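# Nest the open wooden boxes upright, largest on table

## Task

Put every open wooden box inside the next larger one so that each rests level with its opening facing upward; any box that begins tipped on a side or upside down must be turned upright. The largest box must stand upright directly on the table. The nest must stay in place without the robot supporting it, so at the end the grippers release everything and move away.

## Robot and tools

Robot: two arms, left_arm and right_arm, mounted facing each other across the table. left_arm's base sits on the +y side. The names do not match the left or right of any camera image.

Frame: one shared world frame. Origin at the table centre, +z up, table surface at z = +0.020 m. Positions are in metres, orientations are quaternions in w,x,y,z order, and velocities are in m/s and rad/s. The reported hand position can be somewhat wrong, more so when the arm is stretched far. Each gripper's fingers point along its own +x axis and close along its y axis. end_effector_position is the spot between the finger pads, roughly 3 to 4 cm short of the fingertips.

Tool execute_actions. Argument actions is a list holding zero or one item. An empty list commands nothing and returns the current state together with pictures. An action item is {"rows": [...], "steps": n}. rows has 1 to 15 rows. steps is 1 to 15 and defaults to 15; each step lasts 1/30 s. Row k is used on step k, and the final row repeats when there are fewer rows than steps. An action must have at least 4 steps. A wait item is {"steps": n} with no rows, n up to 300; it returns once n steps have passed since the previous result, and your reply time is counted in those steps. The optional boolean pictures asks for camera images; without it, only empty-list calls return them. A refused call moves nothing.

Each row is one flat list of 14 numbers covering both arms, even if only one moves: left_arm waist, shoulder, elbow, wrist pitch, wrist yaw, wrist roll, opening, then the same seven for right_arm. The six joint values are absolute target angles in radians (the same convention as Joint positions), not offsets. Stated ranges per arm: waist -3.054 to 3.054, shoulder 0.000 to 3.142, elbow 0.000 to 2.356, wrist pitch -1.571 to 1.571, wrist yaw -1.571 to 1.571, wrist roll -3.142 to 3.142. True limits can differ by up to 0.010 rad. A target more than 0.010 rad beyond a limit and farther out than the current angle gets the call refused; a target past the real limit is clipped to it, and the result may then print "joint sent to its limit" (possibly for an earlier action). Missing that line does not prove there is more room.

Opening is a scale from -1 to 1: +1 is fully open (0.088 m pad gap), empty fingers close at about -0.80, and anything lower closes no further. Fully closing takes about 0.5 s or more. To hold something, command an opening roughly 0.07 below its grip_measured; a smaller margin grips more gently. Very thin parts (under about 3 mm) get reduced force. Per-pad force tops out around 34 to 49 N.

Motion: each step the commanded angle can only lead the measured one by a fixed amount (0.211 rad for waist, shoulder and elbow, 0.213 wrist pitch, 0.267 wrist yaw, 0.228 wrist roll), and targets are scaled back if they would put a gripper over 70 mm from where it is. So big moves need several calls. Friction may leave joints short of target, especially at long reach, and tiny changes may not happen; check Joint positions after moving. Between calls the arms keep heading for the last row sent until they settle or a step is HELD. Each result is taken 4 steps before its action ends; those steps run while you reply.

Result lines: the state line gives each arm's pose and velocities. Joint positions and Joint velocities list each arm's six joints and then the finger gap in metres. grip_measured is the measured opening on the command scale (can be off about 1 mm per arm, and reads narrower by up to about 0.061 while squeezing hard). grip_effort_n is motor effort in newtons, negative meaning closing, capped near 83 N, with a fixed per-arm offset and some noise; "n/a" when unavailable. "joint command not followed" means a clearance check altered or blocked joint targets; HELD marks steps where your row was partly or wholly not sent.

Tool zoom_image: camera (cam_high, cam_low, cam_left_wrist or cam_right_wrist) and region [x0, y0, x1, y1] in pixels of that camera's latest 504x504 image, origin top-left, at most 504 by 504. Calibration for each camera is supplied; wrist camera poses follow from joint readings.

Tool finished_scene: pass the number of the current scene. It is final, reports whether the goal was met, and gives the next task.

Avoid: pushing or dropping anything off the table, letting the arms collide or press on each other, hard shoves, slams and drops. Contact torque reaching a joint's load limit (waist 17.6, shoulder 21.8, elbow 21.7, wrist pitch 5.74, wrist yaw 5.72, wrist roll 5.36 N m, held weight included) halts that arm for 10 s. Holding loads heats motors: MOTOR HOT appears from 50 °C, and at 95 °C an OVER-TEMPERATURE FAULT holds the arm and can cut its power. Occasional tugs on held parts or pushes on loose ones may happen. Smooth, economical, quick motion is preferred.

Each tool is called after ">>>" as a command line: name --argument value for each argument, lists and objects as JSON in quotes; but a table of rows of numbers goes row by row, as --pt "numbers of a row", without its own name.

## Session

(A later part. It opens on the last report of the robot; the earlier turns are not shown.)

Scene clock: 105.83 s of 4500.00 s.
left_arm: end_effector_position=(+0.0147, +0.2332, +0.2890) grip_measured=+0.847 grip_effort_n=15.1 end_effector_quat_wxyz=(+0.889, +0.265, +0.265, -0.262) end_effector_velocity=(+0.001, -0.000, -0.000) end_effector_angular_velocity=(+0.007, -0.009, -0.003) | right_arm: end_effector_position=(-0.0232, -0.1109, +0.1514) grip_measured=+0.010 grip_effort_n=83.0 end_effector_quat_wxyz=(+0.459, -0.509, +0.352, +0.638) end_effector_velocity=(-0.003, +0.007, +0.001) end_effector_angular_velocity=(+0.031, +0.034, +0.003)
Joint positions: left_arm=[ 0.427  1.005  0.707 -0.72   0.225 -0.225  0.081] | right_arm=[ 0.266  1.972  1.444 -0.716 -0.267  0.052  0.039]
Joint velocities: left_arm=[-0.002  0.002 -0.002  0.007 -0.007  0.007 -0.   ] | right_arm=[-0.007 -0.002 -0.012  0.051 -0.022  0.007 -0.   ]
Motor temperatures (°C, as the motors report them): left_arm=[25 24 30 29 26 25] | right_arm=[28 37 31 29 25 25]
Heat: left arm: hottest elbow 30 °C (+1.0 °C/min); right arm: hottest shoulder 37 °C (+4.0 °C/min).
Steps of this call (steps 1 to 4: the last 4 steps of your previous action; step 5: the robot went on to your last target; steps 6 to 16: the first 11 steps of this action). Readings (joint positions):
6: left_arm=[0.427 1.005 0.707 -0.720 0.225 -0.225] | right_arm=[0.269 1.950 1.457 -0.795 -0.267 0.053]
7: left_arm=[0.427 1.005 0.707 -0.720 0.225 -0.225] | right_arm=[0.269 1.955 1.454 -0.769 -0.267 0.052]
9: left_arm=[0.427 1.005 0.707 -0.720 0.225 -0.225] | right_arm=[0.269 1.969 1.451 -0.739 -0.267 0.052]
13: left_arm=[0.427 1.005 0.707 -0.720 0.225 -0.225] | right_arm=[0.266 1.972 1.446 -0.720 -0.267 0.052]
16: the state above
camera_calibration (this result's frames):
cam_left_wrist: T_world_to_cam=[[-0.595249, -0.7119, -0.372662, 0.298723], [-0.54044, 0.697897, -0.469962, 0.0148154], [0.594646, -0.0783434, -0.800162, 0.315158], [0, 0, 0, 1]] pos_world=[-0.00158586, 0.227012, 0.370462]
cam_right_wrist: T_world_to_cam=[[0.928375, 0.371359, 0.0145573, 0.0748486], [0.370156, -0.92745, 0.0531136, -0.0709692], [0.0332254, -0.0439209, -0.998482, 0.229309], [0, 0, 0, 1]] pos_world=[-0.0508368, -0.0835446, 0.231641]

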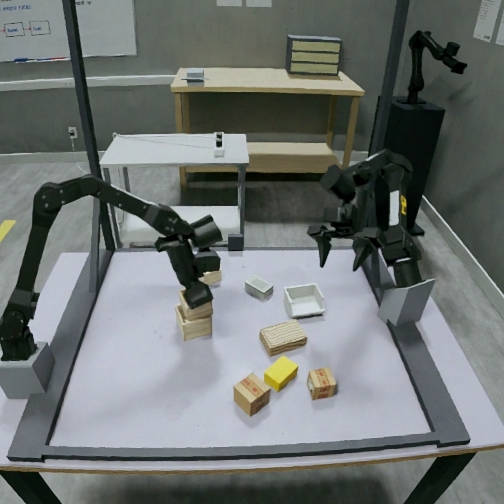

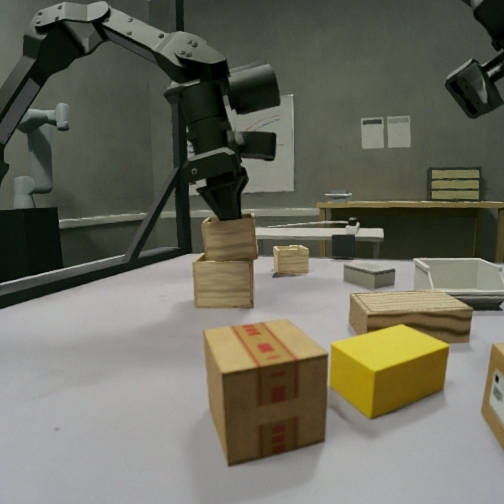

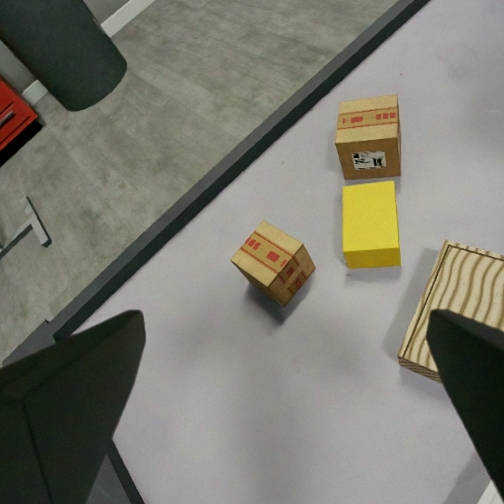

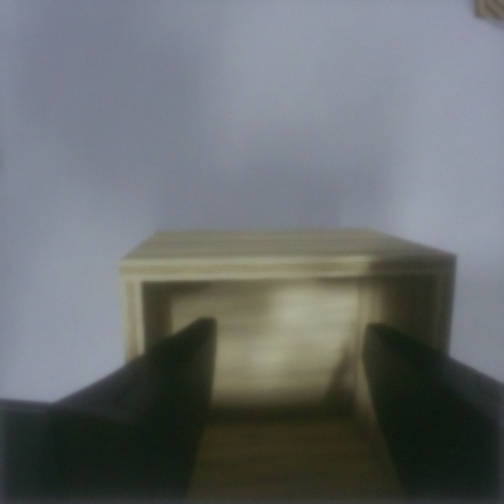

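>>> execute_actions --actions '[{"rows":[[0.427,1.0,0.7,-0.718,0.225,-0.225,0.85,0.268,1.92,1.46,-0.80,-0.27,0.05,0.12]],"steps":15}]' --pictures true

>>> zoom_image --camera "cam_low" --region '[150,180,310,320]'

Scene clock: 106.37 s of 4500.00 s.
left_arm: end_effector_position=(+0.0147, +0.2332, +0.2890) grip_measured=+0.847 grip_effort_n=15.1 end_effector_quat_wxyz=(+0.889, +0.265, +0.265, -0.262) end_effector_velocity=(-0.001, +0.001, -0.003) end_effector_angular_velocity=(+0.011, +0.011, -0.003) | right_arm: end_effector_position=(-0.0228, -0.1238, +0.1643) grip_measured=+0.010 grip_effort_n=83.0 end_effector_quat_wxyz=(+0.456, -0.517, +0.362, +0.627) end_effector_velocity=(-0.000, -0.001, +0.016) end_effector_angular_velocity=(+0.017, -0.007, +0.017)
Joint positions: left_arm=[ 0.427  1.005  0.707 -0.72   0.225 -0.225  0.081] | right_arm=[ 0.265  1.932  1.448 -0.793 -0.267  0.051  0.039]
Joint velocities: left_arm=[-0.002  0.002 -0.002 -0.007  0.007  0.007 -0.   ] | right_arm=[-0.007 -0.032  0.017 -0.037  0.007 -0.022 -0.   ]
Motor temperatures (°C, as the motors report them): left_arm=[25 24 30 29 26 25] | right_arm=[28 37 31 29 25 25]
Heat: left arm: hottest elbow 30 °C (+1.0 °C/min); right arm: hottest shoulder 37 °C (+4.0 °C/min).
Steps of this call (steps 1 to 4: the last 4 steps of your previous action; step 5: the robot went on to your last target; steps 6 to 16: the first 11 steps of this action). Readings (joint positions):
6: left_arm=[0.427 1.005 0.707 -0.720 0.225 -0.225] | right_arm=[0.265 1.968 1.443 -0.717 -0.267 0.052]
7: left_arm=[0.427 1.005 0.707 -0.720 0.225 -0.225] | right_arm=[0.265 1.964 1.444 -0.737 -0.267 0.052]
9: left_arm=[0.427 1.005 0.707 -0.720 0.225 -0.225] | right_arm=[0.265 1.954 1.444 -0.772 -0.267 0.051]
13: left_arm=[0.427 1.005 0.707 -0.720 0.225 -0.225] | right_arm=[0.265 1.938 1.446 -0.789 -0.267 0.051]
16: the state above
camera_calibration (this result's frames):
cam_left_wrist: T_world_to_cam=[[-0.595249, -0.7119, -0.372662, 0.298723], [-0.54044, 0.697897, -0.469962, 0.0148154], [0.594646, -0.0783434, -0.800162, 0.315158], [0, 0, 0, 1]] pos_world=[-0.00158586, 0.227012, 0.370462]
cam_right_wrist: T_world_to_cam=[[0.931718, 0.36295, 0.0129992, 0.07834], [0.36065, -0.928848, 0.0846989, -0.0893728], [0.0428157, -0.0742273, -0.996322, 0.237733], [0, 0, 0, 1]] pos_world=[-0.0509372, -0.0938009, 0.24341]

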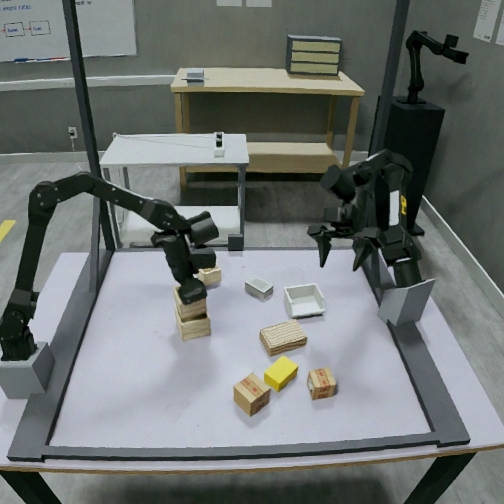

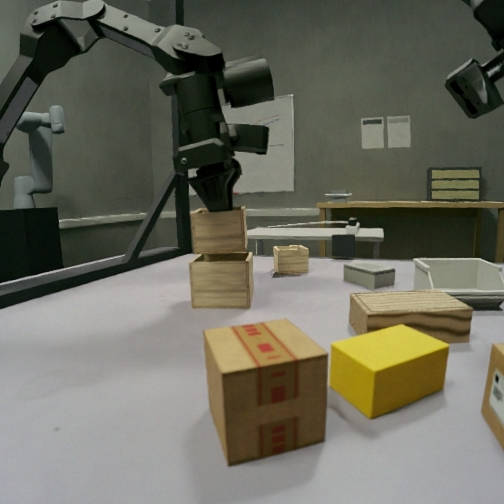

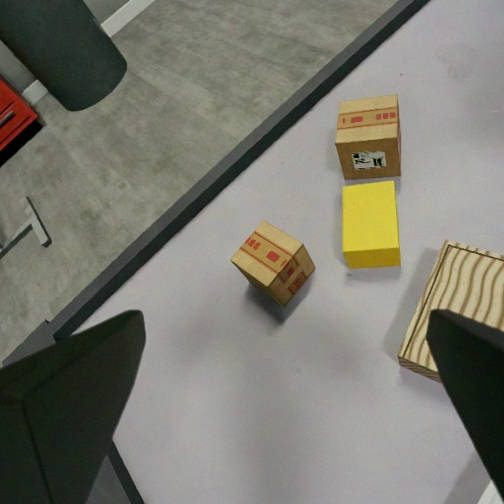

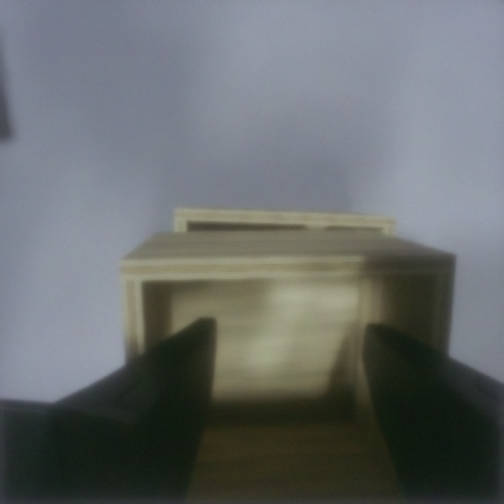

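Region (150, 180, 310, 320) of cam_low's 504x504 image, scaled by 3.150, with more detail than that image has; it fills the top 441 rows of this view, and the rest is white.

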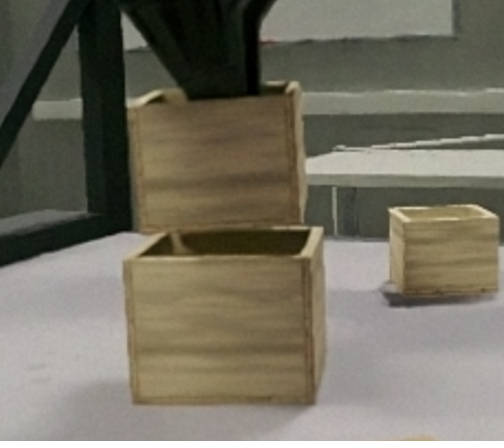

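>>> execute_actions --actions '[{"rows":[[0.427,1.0,0.7,-0.718,0.225,-0.225,0.85,0.248,1.95,1.45,-0.795,-0.27,0.09,0.12]],"steps":12}]'

>>> execute_actions --actions '[{"rows":[[0.427,1.0,0.7,-0.718,0.225,-0.225,0.85,0.248,2.03,1.485,-0.755,-0.27,0.09,0.12]],"steps":15}]' --pictures true

>>> zoom_image --camera "cam_low" --region '[150,180,310,320]'

Scene clock: 106.90 s of 4500.00 s.
left_arm: end_effector_position=(+0.0147, +0.2332, +0.2890) grip_measured=+0.847 grip_effort_n=15.1 end_effector_quat_wxyz=(+0.889, +0.265, +0.265, -0.262) end_effector_velocity=(-0.000, +0.002, -0.001) end_effector_angular_velocity=(+0.001, +0.002, +0.012) | right_arm: end_effector_position=(-0.0172, -0.1221, +0.1654) grip_measured=+0.010 grip_effort_n=83.0 end_effector_quat_wxyz=(+0.469, -0.508, +0.375, +0.618) end_effector_velocity=(+0.014, +0.005, -0.007) end_effector_angular_velocity=(-0.010, -0.008, -0.055)
Joint positions: left_arm=[ 0.427  1.005  0.707 -0.72   0.225 -0.225  0.081] | right_arm=[ 0.251  1.934  1.449 -0.797 -0.267  0.084  0.039]
Joint velocities: left_arm=[-0.002 -0.002 -0.002 -0.007 -0.007 -0.007 -0.   ] | right_arm=[-0.027  0.027 -0.002  0.007  0.007  0.022 -0.   ]
Motor temperatures (°C, as the motors report them): left_arm=[25 24 30 29 26 25] | right_arm=[28 37 31 29 25 25]
Heat: left arm: hottest elbow 30 °C (+1.0 °C/min); right arm: hottest shoulder 37 °C (+4.0 °C/min).
Steps of this call (steps 1 to 4: the last 4 steps of your previous action; steps 5 to 8: the robot went on to your last target; steps 9 to 16: the first 8 steps of this action). Readings (joint positions):
9: left_arm=[0.427 1.005 0.707 -0.720 0.225 -0.225] | right_arm=[0.265 1.931 1.449 -0.797 -0.267 0.055]
10: left_arm=[0.427 1.005 0.707 -0.720 0.225 -0.225] | right_arm=[0.264 1.931 1.449 -0.797 -0.267 0.063]
12: left_arm=[0.427 1.005 0.707 -0.720 0.225 -0.225] | right_arm=[0.259 1.931 1.449 -0.797 -0.267 0.074]
16: the state above

Scene clock: 107.40 s of 4500.00 s.
left_arm: end_effector_position=(+0.0147, +0.2332, +0.2890) grip_measured=+0.847 grip_effort_n=15.1 end_effector_quat_wxyz=(+0.889, +0.265, +0.265, -0.262) end_effector_velocity=(+0.001, +0.003, -0.000) end_effector_angular_velocity=(+0.004, -0.009, +0.021) | right_arm: end_effector_position=(-0.0140, -0.1053, +0.1532) grip_measured=+0.010 grip_effort_n=83.0 end_effector_quat_wxyz=(+0.475, -0.503, +0.374, +0.618) end_effector_velocity=(-0.005, +0.002, -0.001) end_effector_angular_velocity=(-0.001, +0.017, +0.031)
Joint positions: left_arm=[ 0.427  1.005  0.707 -0.72   0.225 -0.225  0.081] | right_arm=[ 0.242  1.998  1.485 -0.76  -0.264  0.088  0.039]
Joint velocities: left_arm=[-0.002 -0.002 -0.002 -0.007 -0.022 -0.007 -0.   ] | right_arm=[ 0.002  0.007  0.007  0.007 -0.022 -0.022  0.   ]
Motor temperatures (°C, as the motors report them): left_arm=[25 24 30 29 26 25] | right_arm=[28 37 31 29 25 25]
Heat: left arm: hottest elbow 30 °C (+1.0 °C/min); right arm: hottest shoulder 37 °C (+4.0 °C/min).
Steps of this call (steps 1 to 4: the last 4 steps of your previous action; steps 5 to 15: the first 11 steps of this action). Readings (joint positions):
5: left_arm=[0.427 1.005 0.707 -0.720 0.225 -0.225] | right_arm=[0.250 1.944 1.451 -0.796 -0.267 0.087]
6: left_arm=[0.427 1.005 0.707 -0.720 0.225 -0.225] | right_arm=[0.250 1.956 1.458 -0.785 -0.267 0.087]
8: left_arm=[0.427 1.005 0.707 -0.720 0.225 -0.225] | right_arm=[0.250 1.983 1.472 -0.769 -0.263 0.087]
12: left_arm=[0.427 1.005 0.707 -0.720 0.225 -0.225] | right_arm=[0.243 1.996 1.483 -0.761 -0.264 0.088]
15: the state above
camera_calibration (this result's frames):
cam_left_wrist: T_world_to_cam=[[-0.595249, -0.7119, -0.372662, 0.298723], [-0.54044, 0.697897, -0.469962, 0.0148154], [0.594646, -0.0783434, -0.800162, 0.315158], [0, 0, 0, 1]] pos_world=[-0.00158586, 0.227012, 0.370462]
cam_right_wrist: T_world_to_cam=[[0.950854, 0.309445, 0.0109401, 0.0585182], [0.307883, -0.948632, 0.0728407, -0.0755095], [0.0329183, -0.0658927, -0.997284, 0.228584], [0, 0, 0, 1]] pos_world=[-0.0399188, -0.0746769, 0.232823]

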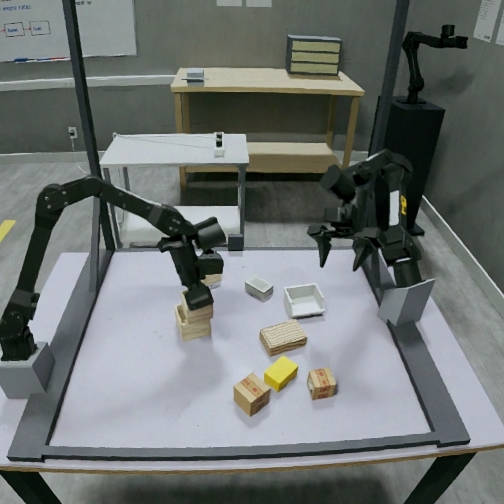

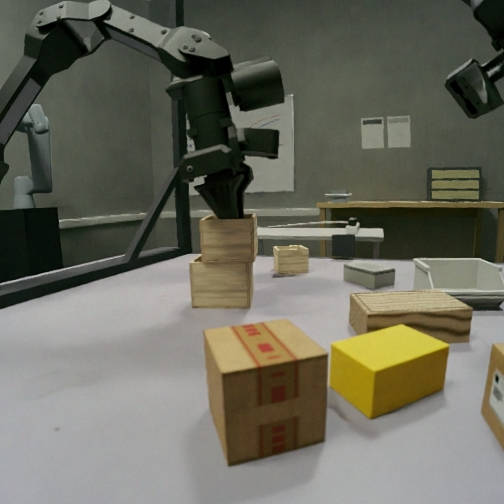

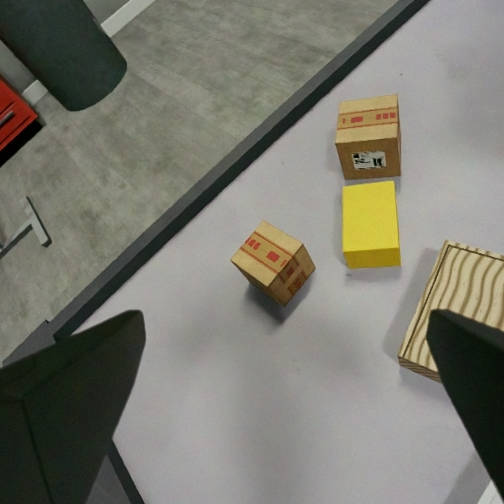

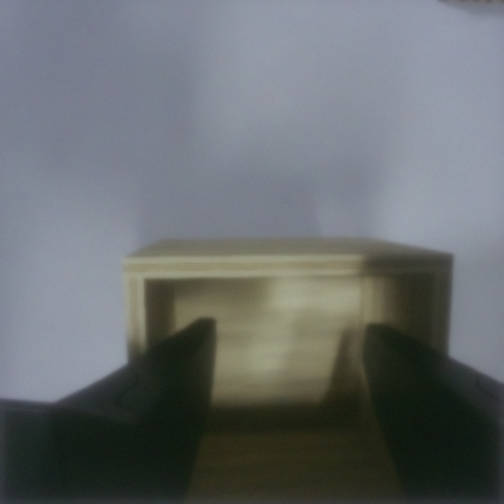

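Region (150, 180, 310, 320) of cam_low's 504x504 image, scaled by 3.150, with more detail than that image has; it fills the top 441 rows of this view, and the rest is white.

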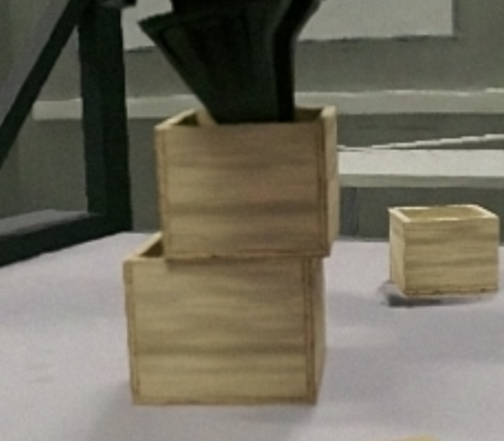

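>>> execute_actions --actions '[{"rows":[[0.427,1.0,0.7,-0.718,0.225,-0.225,0.85,0.248,1.93,1.45,-0.79,-0.264,0.09,0.12]],"steps":15}]'

>>> execute_actions --actions '[{"rows":[[0.427,1.0,0.7,-0.718,0.225,-0.225,0.85,0.248,1.96,1.39,-0.72,-0.264,0.09,0.12]],"steps":15}]' --pictures true

>>> zoom_image --camera "cam_low" --region '[150,180,310,320]'

Scene clock: 108.17 s of 4500.00 s.
left_arm: end_effector_position=(+0.0147, +0.2332, +0.2890) grip_measured=+0.847 grip_effort_n=15.1 end_effector_quat_wxyz=(+0.889, +0.265, +0.265, -0.262) end_effector_velocity=(-0.000, +0.002, -0.001) end_effector_angular_velocity=(+0.012, -0.003, +0.003) | right_arm: end_effector_position=(-0.0170, -0.1148, +0.1676) grip_measured=+0.010 grip_effort_n=83.0 end_effector_quat_wxyz=(+0.475, -0.501, +0.371, +0.621) end_effector_velocity=(+0.003, -0.005, +0.011) end_effector_angular_velocity=(+0.007, -0.007, -0.001)
Joint positions: left_arm=[ 0.427  1.005  0.707 -0.72   0.225 -0.225  0.081] | right_arm=[ 0.245  1.943  1.465 -0.786 -0.264  0.088  0.039]
Joint velocities: left_arm=[-0.002 -0.002 -0.002 -0.007 -0.007  0.007 -0.   ] | right_arm=[-0.007 -0.037 -0.012 -0.022  0.007 -0.007 -0.   ]
Motor temperatures (°C, as the motors report them): left_arm=[25 24 30 29 26 25] | right_arm=[28 37 31 29 25 25]
Heat: left arm: hottest elbow 30 °C (+1.0 °C/min); right arm: hottest shoulder 37 °C (+4.1 °C/min).
Steps of this call (steps 1 to 4: the last 4 steps of your previous action; steps 5 to 12: the robot went on to your last target; steps 13 to 23: the first 11 steps of this action). Readings (joint positions):
13: left_arm=[0.427 1.005 0.707 -0.720 0.225 -0.225] | right_arm=[0.242 1.994 1.486 -0.759 -0.264 0.088]
14: left_arm=[0.427 1.005 0.707 -0.720 0.225 -0.225] | right_arm=[0.242 1.987 1.483 -0.763 -0.264 0.088]
16: left_arm=[0.427 1.005 0.707 -0.720 0.225 -0.225] | right_arm=[0.243 1.971 1.473 -0.778 -0.264 0.088]
20: left_arm=[0.427 1.005 0.707 -0.720 0.225 -0.225] | right_arm=[0.245 1.949 1.466 -0.784 -0.264 0.088]
23: the state above

Scene clock: 108.67 s of 4500.00 s.
left_arm: end_effector_position=(+0.0147, +0.2332, +0.2890) grip_measured=+0.847 grip_effort_n=15.1 end_effector_quat_wxyz=(+0.889, +0.265, +0.265, -0.262) end_effector_velocity=(+0.002, +0.002, +0.001) end_effector_angular_velocity=(-0.007, -0.004, +0.030) | right_arm: end_effector_position=(-0.0114, -0.1167, +0.1544) grip_measured=+0.010 grip_effort_n=83.0 end_effector_quat_wxyz=(+0.477, -0.500, +0.369, +0.621) end_effector_velocity=(-0.003, +0.009, +0.001) end_effector_angular_velocity=(+0.041, +0.018, +0.020)
Joint positions: left_arm=[ 0.427  1.005  0.707 -0.72   0.225 -0.225  0.081] | right_arm=[ 0.245  1.945  1.41  -0.724 -0.261  0.088  0.039]
Joint velocities: left_arm=[-0.002  0.002  0.002 -0.007 -0.022 -0.022 -0.   ] | right_arm=[-0.002  0.002 -0.002  0.051 -0.007 -0.007 -0.   ]
Motor temperatures (°C, as the motors report them): left_arm=[25 24 30 29 26 25] | right_arm=[28 37 31 29 25 25]
Heat: left arm: hottest elbow 30 °C (+1.0 °C/min); right arm: hottest shoulder 37 °C (+4.0 °C/min).
Steps of this call (steps 1 to 4: the last 4 steps of your previous action; steps 5 to 15: the first 11 steps of this action). Readings (joint positions):
5: left_arm=[0.427 1.005 0.707 -0.720 0.225 -0.225] | right_arm=[0.245 1.942 1.457 -0.780 -0.264 0.088]
6: left_arm=[0.427 1.005 0.707 -0.720 0.225 -0.225] | right_arm=[0.245 1.942 1.446 -0.763 -0.264 0.088]
8: left_arm=[0.427 1.005 0.707 -0.720 0.225 -0.225] | right_arm=[0.245 1.943 1.427 -0.745 -0.264 0.088]
12: left_arm=[0.427 1.005 0.707 -0.720 0.225 -0.225] | right_arm=[0.245 1.945 1.412 -0.727 -0.261 0.088]
15: the state above
camera_calibration (this result's frames):
cam_left_wrist: T_world_to_cam=[[-0.595249, -0.7119, -0.372662, 0.298723], [-0.54044, 0.697897, -0.469962, 0.0148154], [0.594646, -0.0783434, -0.800162, 0.315158], [0, 0, 0, 1]] pos_world=[-0.00158586, 0.227012, 0.370462]
cam_right_wrist: T_world_to_cam=[[0.949367, 0.313846, 0.0142265, 0.0595293], [0.312472, -0.947972, 0.0609189, -0.0852449], [0.0326055, -0.053389, -0.998041, 0.230531], [0, 0, 0, 1]] pos_world=[-0.0373952, -0.087185, 0.234425]

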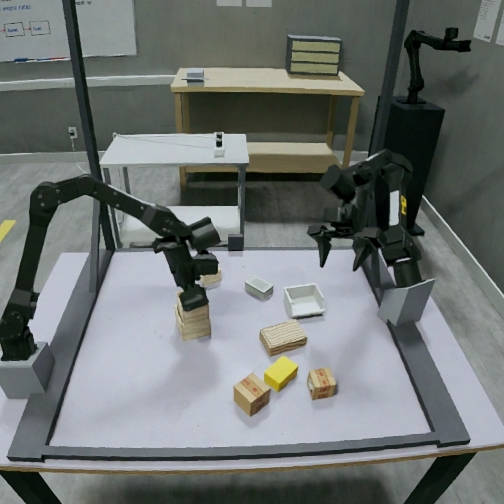

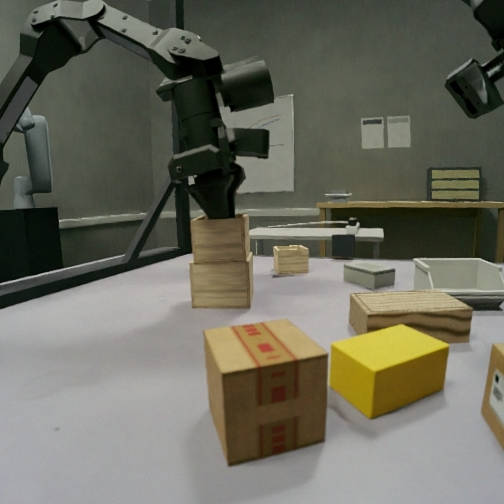

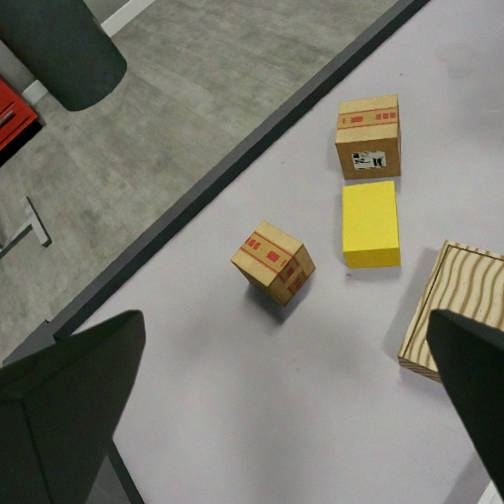

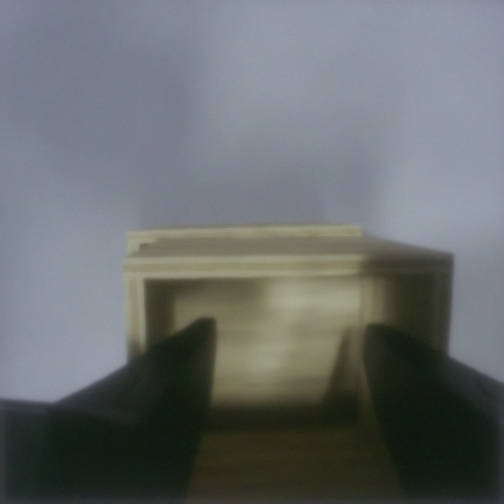

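Region (150, 180, 310, 320) of cam_low's 504x504 image, scaled by 3.150, with more detail than that image has; it fills the top 441 rows of this view, and the rest is white.

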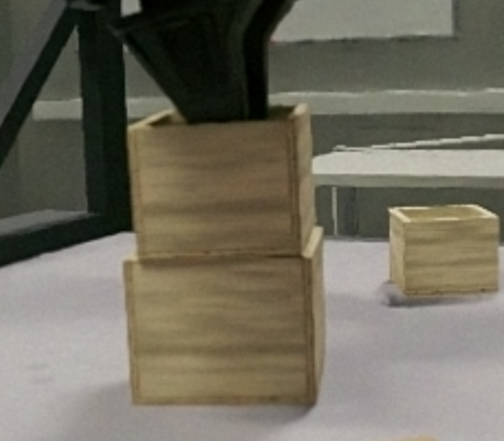

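>>> execute_actions --actions '[{"rows":[[0.427,1.0,0.7,-0.718,0.225,-0.225,0.85,0.272,1.96,1.40,-0.72,-0.264,0.08,0.12]],"steps":12}]'

>>> execute_actions --actions '[{"rows":[[0.427,1.0,0.7,-0.718,0.225,-0.225,0.85,0.28,1.975,1.35,-0.655,-0.264,0.08,0.12]],"steps":15}]' --pictures true

>>> zoom_image --camera "cam_low" --region '[150,180,310,320]'

Scene clock: 109.10 s of 4500.00 s.
left_arm: end_effector_position=(+0.0147, +0.2332, +0.2890) grip_measured=+0.847 grip_effort_n=15.1 end_effector_quat_wxyz=(+0.889, +0.265, +0.265, -0.262) end_effector_velocity=(-0.002, +0.003, -0.004) end_effector_angular_velocity=(-0.005, +0.027, +0.020) | right_arm: end_effector_position=(-0.0157, -0.1184, +0.1528) grip_measured=+0.010 grip_effort_n=83.0 end_effector_quat_wxyz=(+0.471, -0.505, +0.364, +0.625) end_effector_velocity=(+0.001, +0.002, +0.003) end_effector_angular_velocity=(+0.016, -0.008, +0.021)
Joint positions: left_arm=[ 0.427  1.005  0.707 -0.72   0.225 -0.225  0.081] | right_arm=[ 0.257  1.945  1.409 -0.721 -0.259  0.081  0.039]
Joint velocities: left_arm=[-0.002 -0.002 -0.002 -0.022  0.007 -0.022  0.   ] | right_arm=[-0.002 -0.007 -0.002  0.007  0.007 -0.022 -0.   ]
Motor temperatures (°C, as the motors report them): left_arm=[25 24 30 29 26 25] | right_arm=[28 37 31 29 25 25]
Heat: left arm: hottest elbow 30 °C (+1.0 °C/min); right arm: hottest shoulder 37 °C (+4.1 °C/min).
Steps of this call (steps 1 to 4: the last 4 steps of your previous action; step 5: the robot went on to your last target; steps 6 to 13: the first 8 steps of this action). Readings (joint positions):
6: left_arm=[0.427 1.005 0.707 -0.720 0.225 -0.225] | right_arm=[0.245 1.945 1.409 -0.722 -0.261 0.088]
7: left_arm=[0.427 1.005 0.707 -0.720 0.225 -0.225] | right_arm=[0.247 1.945 1.409 -0.722 -0.261 0.087]
9: left_arm=[0.427 1.005 0.707 -0.720 0.225 -0.225] | right_arm=[0.252 1.945 1.409 -0.721 -0.260 0.084]
13: the state above

Scene clock: 109.60 s of 4500.00 s.
left_arm: end_effector_position=(+0.0147, +0.2332, +0.2890) grip_measured=+0.847 grip_effort_n=15.6 end_effector_quat_wxyz=(+0.889, +0.265, +0.265, -0.262) end_effector_velocity=(+0.001, +0.003, -0.000) end_effector_angular_velocity=(+0.025, -0.019, +0.003) | right_arm: end_effector_position=(-0.0180, -0.1131, +0.1504) grip_measured=+0.010 grip_effort_n=83.0 end_effector_quat_wxyz=(+0.474, -0.495, +0.351, +0.638) end_effector_velocity=(+0.003, -0.003, -0.005) end_effector_angular_velocity=(-0.013, +0.001, +0.003)
Joint positions: left_arm=[ 0.427  1.005  0.707 -0.72   0.225 -0.225  0.081] | right_arm=[ 0.26   1.942  1.386 -0.66  -0.257  0.081  0.039]
Joint velocities: left_arm=[-0.002 -0.002 -0.002 -0.007 -0.022  0.022  0.   ] | right_arm=[-0.002  0.002 -0.017  0.007 -0.007 -0.007 -0.   ]
Motor temperatures (°C, as the motors report them): left_arm=[25 24 30 29 26 25] | right_arm=[28 37 31 29 25 25]
Heat: left arm: hottest elbow 30 °C (+1.0 °C/min); right arm: hottest shoulder 37 °C (+4.0 °C/min).
Steps of this call (steps 1 to 4: the last 4 steps of your previous action; steps 5 to 15: the first 11 steps of this action). Readings (joint positions):
5: left_arm=[0.427 1.005 0.707 -0.720 0.225 -0.225] | right_arm=[0.257 1.945 1.406 -0.715 -0.259 0.081]
6: left_arm=[0.427 1.005 0.707 -0.720 0.225 -0.225] | right_arm=[0.258 1.945 1.400 -0.700 -0.259 0.081]
8: left_arm=[0.427 1.005 0.707 -0.720 0.225 -0.225] | right_arm=[0.259 1.944 1.394 -0.680 -0.257 0.081]
12: left_arm=[0.427 1.005 0.707 -0.720 0.225 -0.225] | right_arm=[0.260 1.943 1.388 -0.665 -0.257 0.081]
15: the state above
camera_calibration (this result's frames):
cam_left_wrist: T_world_to_cam=[[-0.595249, -0.7119, -0.372662, 0.298723], [-0.54044, 0.697897, -0.469962, 0.0148154], [0.594646, -0.0783434, -0.800162, 0.315158], [0, 0, 0, 1]] pos_world=[-0.00158586, 0.227012, 0.370462]
cam_right_wrist: T_world_to_cam=[[0.938491, 0.344777, 0.0190558, 0.0673438], [0.344297, -0.93854, 0.0245338, -0.0723111], [0.0263434, -0.0164639, -0.999517, 0.231224], [0, 0, 0, 1]] pos_world=[-0.0443963, -0.0872787, 0.231604]

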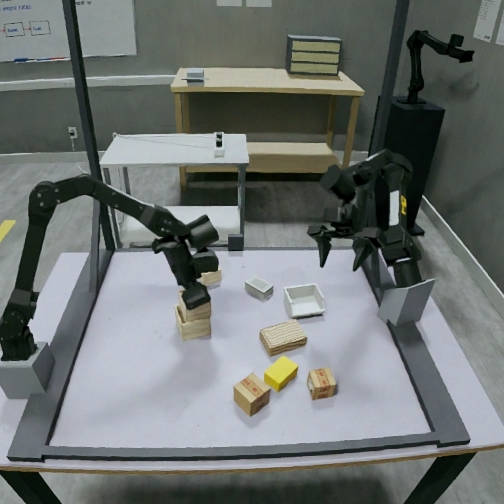

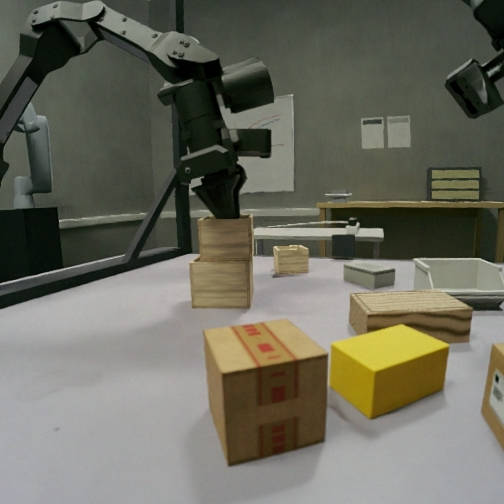

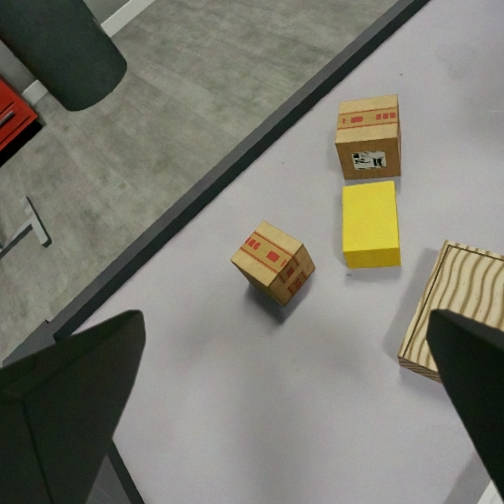

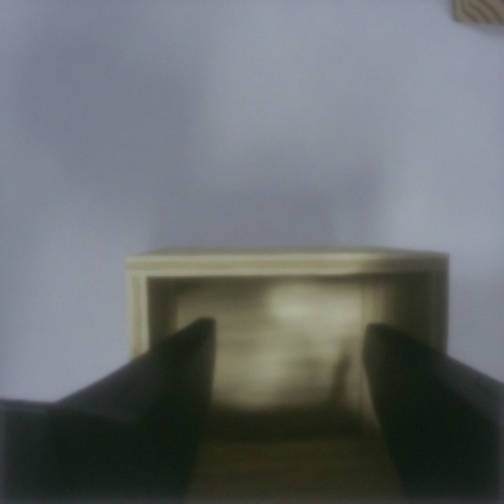

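Region (150, 180, 310, 320) of cam_low's 504x504 image, scaled by 3.150, with more detail than that image has; it fills the top 441 rows of this view, and the rest is white.

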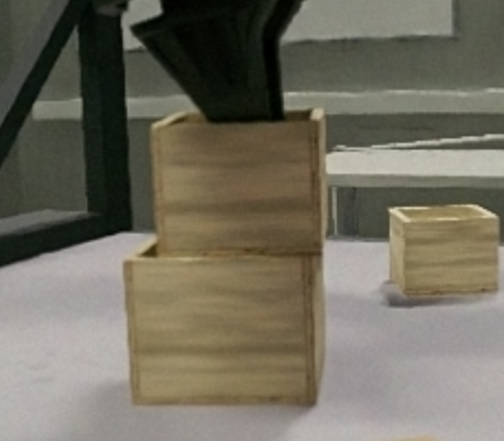

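>>> execute_actions --actions '[{"rows":[[0.427,1.0,0.7,-0.718,0.225,-0.225,0.85,0.27,1.93,1.40,-0.73,-0.26,0.08,0.12]],"steps":15}]' --pictures true

>>> zoom_image --camera "cam_low" --region '[150,180,310,320]'

>>> zoom_image --camera "cam_high" --region '[140,260,240,350]'

Scene clock: 110.13 s of 4500.00 s.
left_arm: end_effector_position=(+0.0147, +0.2332, +0.2890) grip_measured=+0.847 grip_effort_n=15.1 end_effector_quat_wxyz=(+0.889, +0.265, +0.265, -0.262) end_effector_velocity=(-0.001, -0.001, +0.001) end_effector_angular_velocity=(+0.005, -0.014, -0.013) | right_arm: end_effector_position=(-0.0182, -0.1243, +0.1517) grip_measured=+0.010 grip_effort_n=83.0 end_effector_quat_wxyz=(+0.467, -0.510, +0.364, +0.624) end_effector_velocity=(+0.003, -0.001, +0.000) end_effector_angular_velocity=(-0.002, -0.017, +0.030)
Joint positions: left_arm=[ 0.427  1.005  0.707 -0.72   0.225 -0.225  0.081] | right_arm=[ 0.268  1.934  1.394 -0.725 -0.257  0.08   0.039]
Joint velocities: left_arm=[-0.007 -0.007 -0.002  0.007 -0.007  0.007  0.   ] | right_arm=[-0.002 -0.002 -0.002 -0.007  0.007 -0.037 -0.   ]
Motor temperatures (°C, as the motors report them): left_arm=[25 24 30 29 26 25] | right_arm=[28 37 31 29 25 25]
Heat: left arm: hottest elbow 30 °C (+1.0 °C/min); right arm: hottest shoulder 37 °C (+4.1 °C/min).
Steps of this call (steps 1 to 4: the last 4 steps of your previous action; step 5: the robot went on to your last target; steps 6 to 16: the first 11 steps of this action). Readings (joint positions):
6: left_arm=[0.427 1.005 0.707 -0.720 0.225 -0.225] | right_arm=[0.260 1.938 1.386 -0.661 -0.257 0.080]
7: left_arm=[0.427 1.005 0.707 -0.720 0.225 -0.225] | right_arm=[0.260 1.937 1.390 -0.673 -0.257 0.080]
9: left_arm=[0.427 1.005 0.707 -0.720 0.225 -0.225] | right_arm=[0.261 1.935 1.393 -0.698 -0.257 0.080]
13: left_arm=[0.427 1.005 0.707 -0.720 0.225 -0.225] | right_arm=[0.266 1.934 1.394 -0.722 -0.257 0.080]
16: the state above
camera_calibration (this result's frames):
cam_left_wrist: T_world_to_cam=[[-0.595249, -0.7119, -0.372662, 0.298723], [-0.54044, 0.697897, -0.469962, 0.0148154], [0.594646, -0.0783434, -0.800162, 0.315158], [0, 0, 0, 1]] pos_world=[-0.00158586, 0.227012, 0.370462]
cam_right_wrist: T_world_to_cam=[[0.940042, 0.340597, 0.0177415, 0.0710481], [0.338552, -0.938164, 0.0723238, -0.0901005], [0.0412777, -0.061981, -0.997223, 0.226596], [0, 0, 0, 1]] pos_world=[-0.0456379, -0.0946832, 0.231223]

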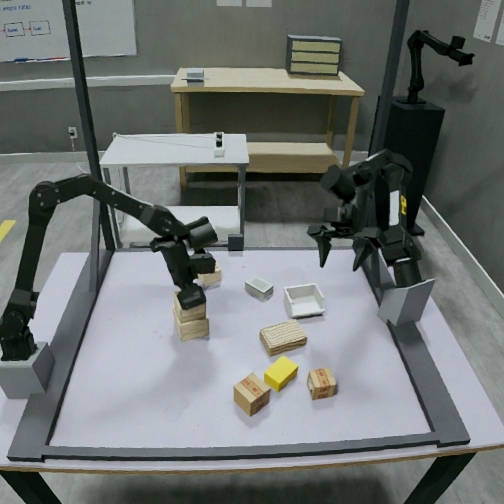

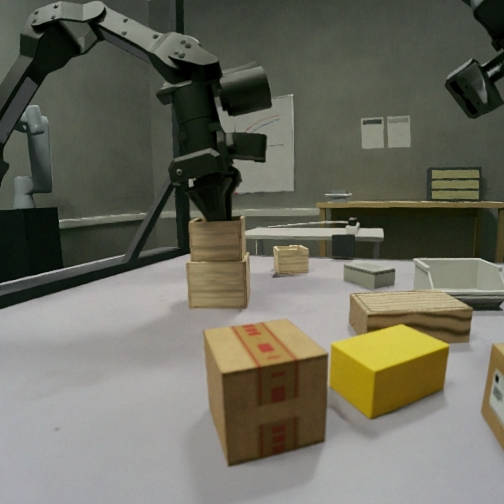

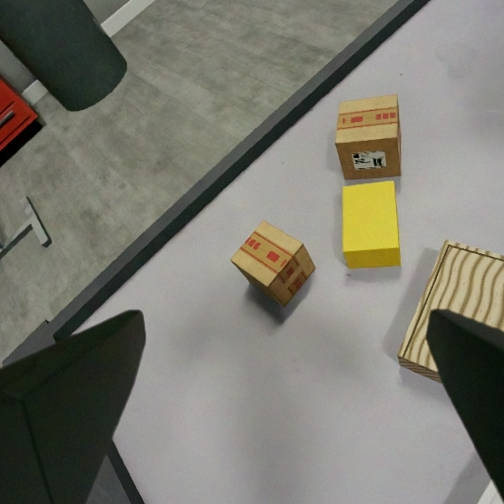

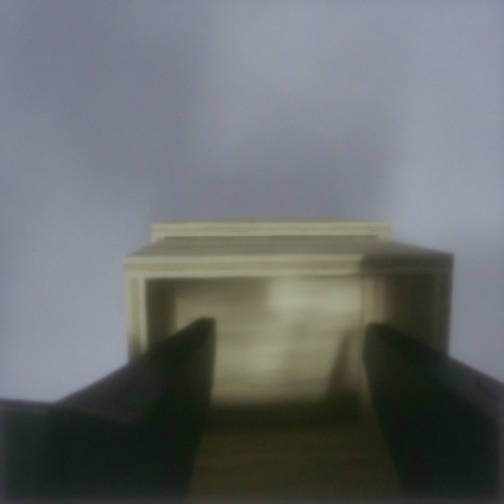

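Region (150, 180, 310, 320) of cam_low's 504x504 image, scaled by 3.150, with more detail than that image has; it fills the top 441 rows of this view, and the rest is white.

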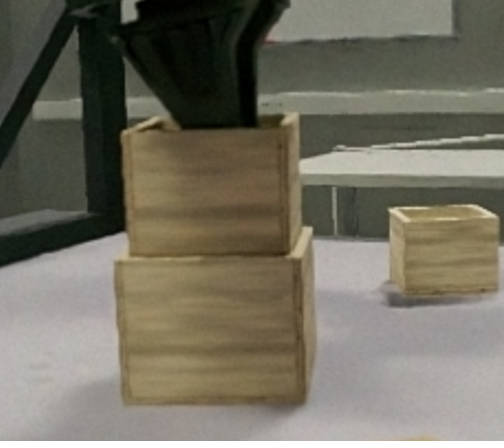

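Region (140, 260, 240, 350) of cam_high's 504x504 image, scaled by 5.040, with more detail than that image has; it fills the top 454 rows of this view, and the rest is white.

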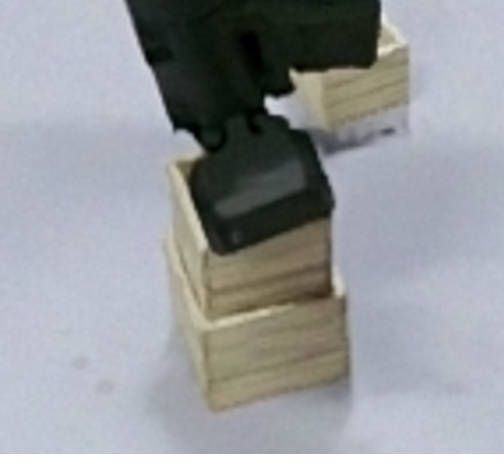

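>>> execute_actions --actions '[{"rows":[[0.427,1.0,0.7,-0.718,0.225,-0.225,0.85,0.272,2.01,1.375,-0.70,-0.26,0.08,0.12]],"steps":15}]' --pictures true

>>> zoom_image --camera "cam_low" --region '[150,180,310,320]'

Scene clock: 110.63 s of 4500.00 s.
left_arm: end_effector_position=(+0.0147, +0.2332, +0.2890) grip_measured=+0.847 grip_effort_n=15.1 end_effector_quat_wxyz=(+0.889, +0.265, +0.265, -0.262) end_effector_velocity=(+0.001, +0.002, -0.002) end_effector_angular_velocity=(+0.004, +0.005, +0.015) | right_arm: end_effector_position=(-0.0102, -0.1255, +0.1256) grip_measured=+0.010 grip_effort_n=83.0 end_effector_quat_wxyz=(+0.462, -0.524, +0.379, +0.608) end_effector_velocity=(+0.000, +0.005, +0.001) end_effector_angular_velocity=(+0.024, -0.001, +0.010)
Joint positions: left_arm=[ 0.427  1.005  0.707 -0.72   0.225 -0.225  0.081] | right_arm=[ 0.269  1.998  1.384 -0.704 -0.257  0.08   0.039]
Joint velocities: left_arm=[-0.002  0.002 -0.002 -0.007 -0.007 -0.007 -0.   ] | right_arm=[-0.002 -0.002 -0.002  0.022  0.007 -0.007 -0.   ]
Motor temperatures (°C, as the motors report them): left_arm=[25 24 30 29 26 25] | right_arm=[28 37 31 29 25 25]
Heat: left arm: hottest elbow 30 °C (+1.0 °C/min); right arm: hottest shoulder 37 °C (+4.0 °C/min).
Steps of this call (steps 1 to 4: the last 4 steps of your previous action; steps 5 to 15: the first 11 steps of this action). Readings (joint positions):
5: left_arm=[0.427 1.005 0.707 -0.720 0.225 -0.225] | right_arm=[0.268 1.938 1.394 -0.728 -0.257 0.080]
6: left_arm=[0.427 1.005 0.707 -0.720 0.225 -0.225] | right_arm=[0.268 1.944 1.394 -0.719 -0.257 0.080]
8: left_arm=[0.427 1.005 0.707 -0.720 0.225 -0.225] | right_arm=[0.268 1.964 1.393 -0.710 -0.257 0.080]
12: left_arm=[0.427 1.005 0.707 -0.720 0.225 -0.225] | right_arm=[0.269 1.995 1.385 -0.707 -0.257 0.080]
15: the state above
camera_calibration (this result's frames):
cam_left_wrist: T_world_to_cam=[[-0.595249, -0.7119, -0.372662, 0.298723], [-0.54044, 0.697897, -0.469962, 0.0148154], [0.594646, -0.0783434, -0.800162, 0.315158], [0, 0, 0, 1]] pos_world=[-0.00158586, 0.227012, 0.370462]
cam_right_wrist: T_world_to_cam=[[0.944482, 0.328146, 0.0165202, 0.0630145], [0.323746, -0.938038, 0.123585, -0.0987045], [0.0560506, -0.111376, -0.992196, 0.193518], [0, 0, 0, 1]] pos_world=[-0.0384078, -0.0917133, 0.203165]

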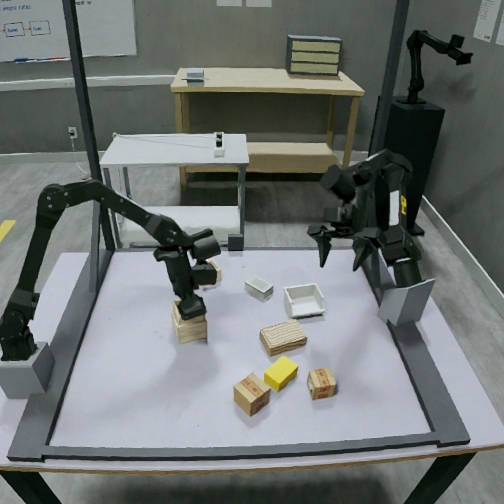

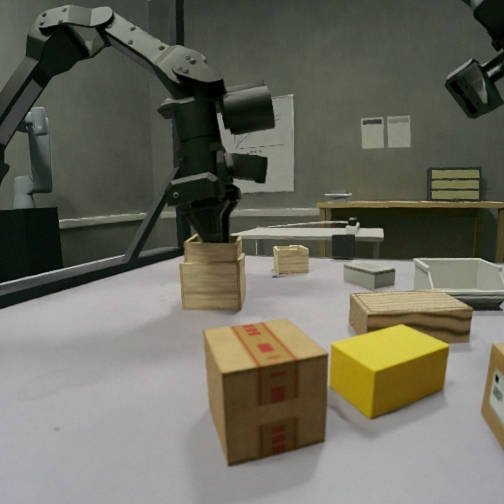

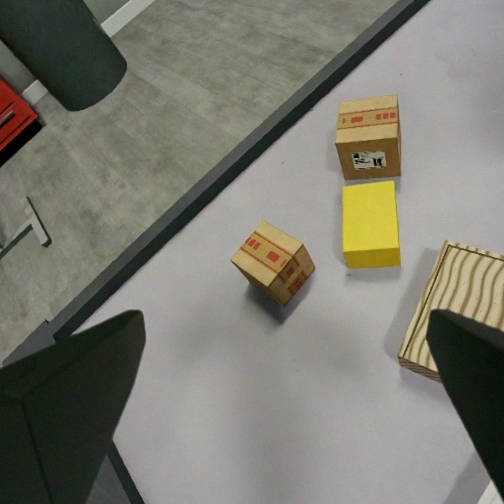

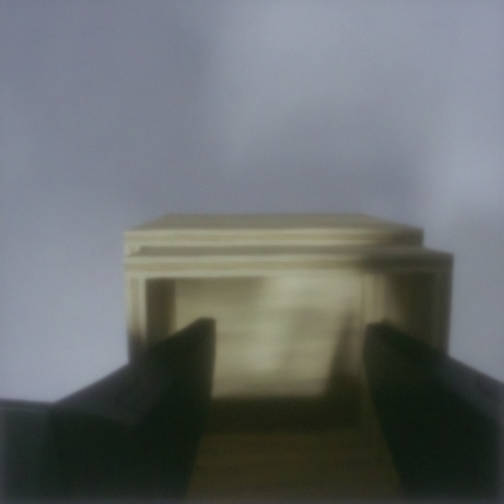

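Region (150, 180, 310, 320) of cam_low's 504x504 image, scaled by 3.150, with more detail than that image has; it fills the top 441 rows of this view, and the rest is white.

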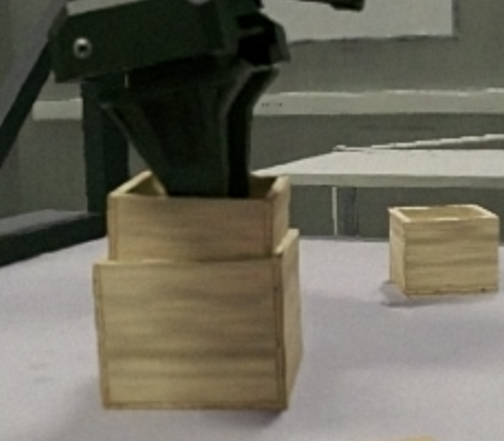

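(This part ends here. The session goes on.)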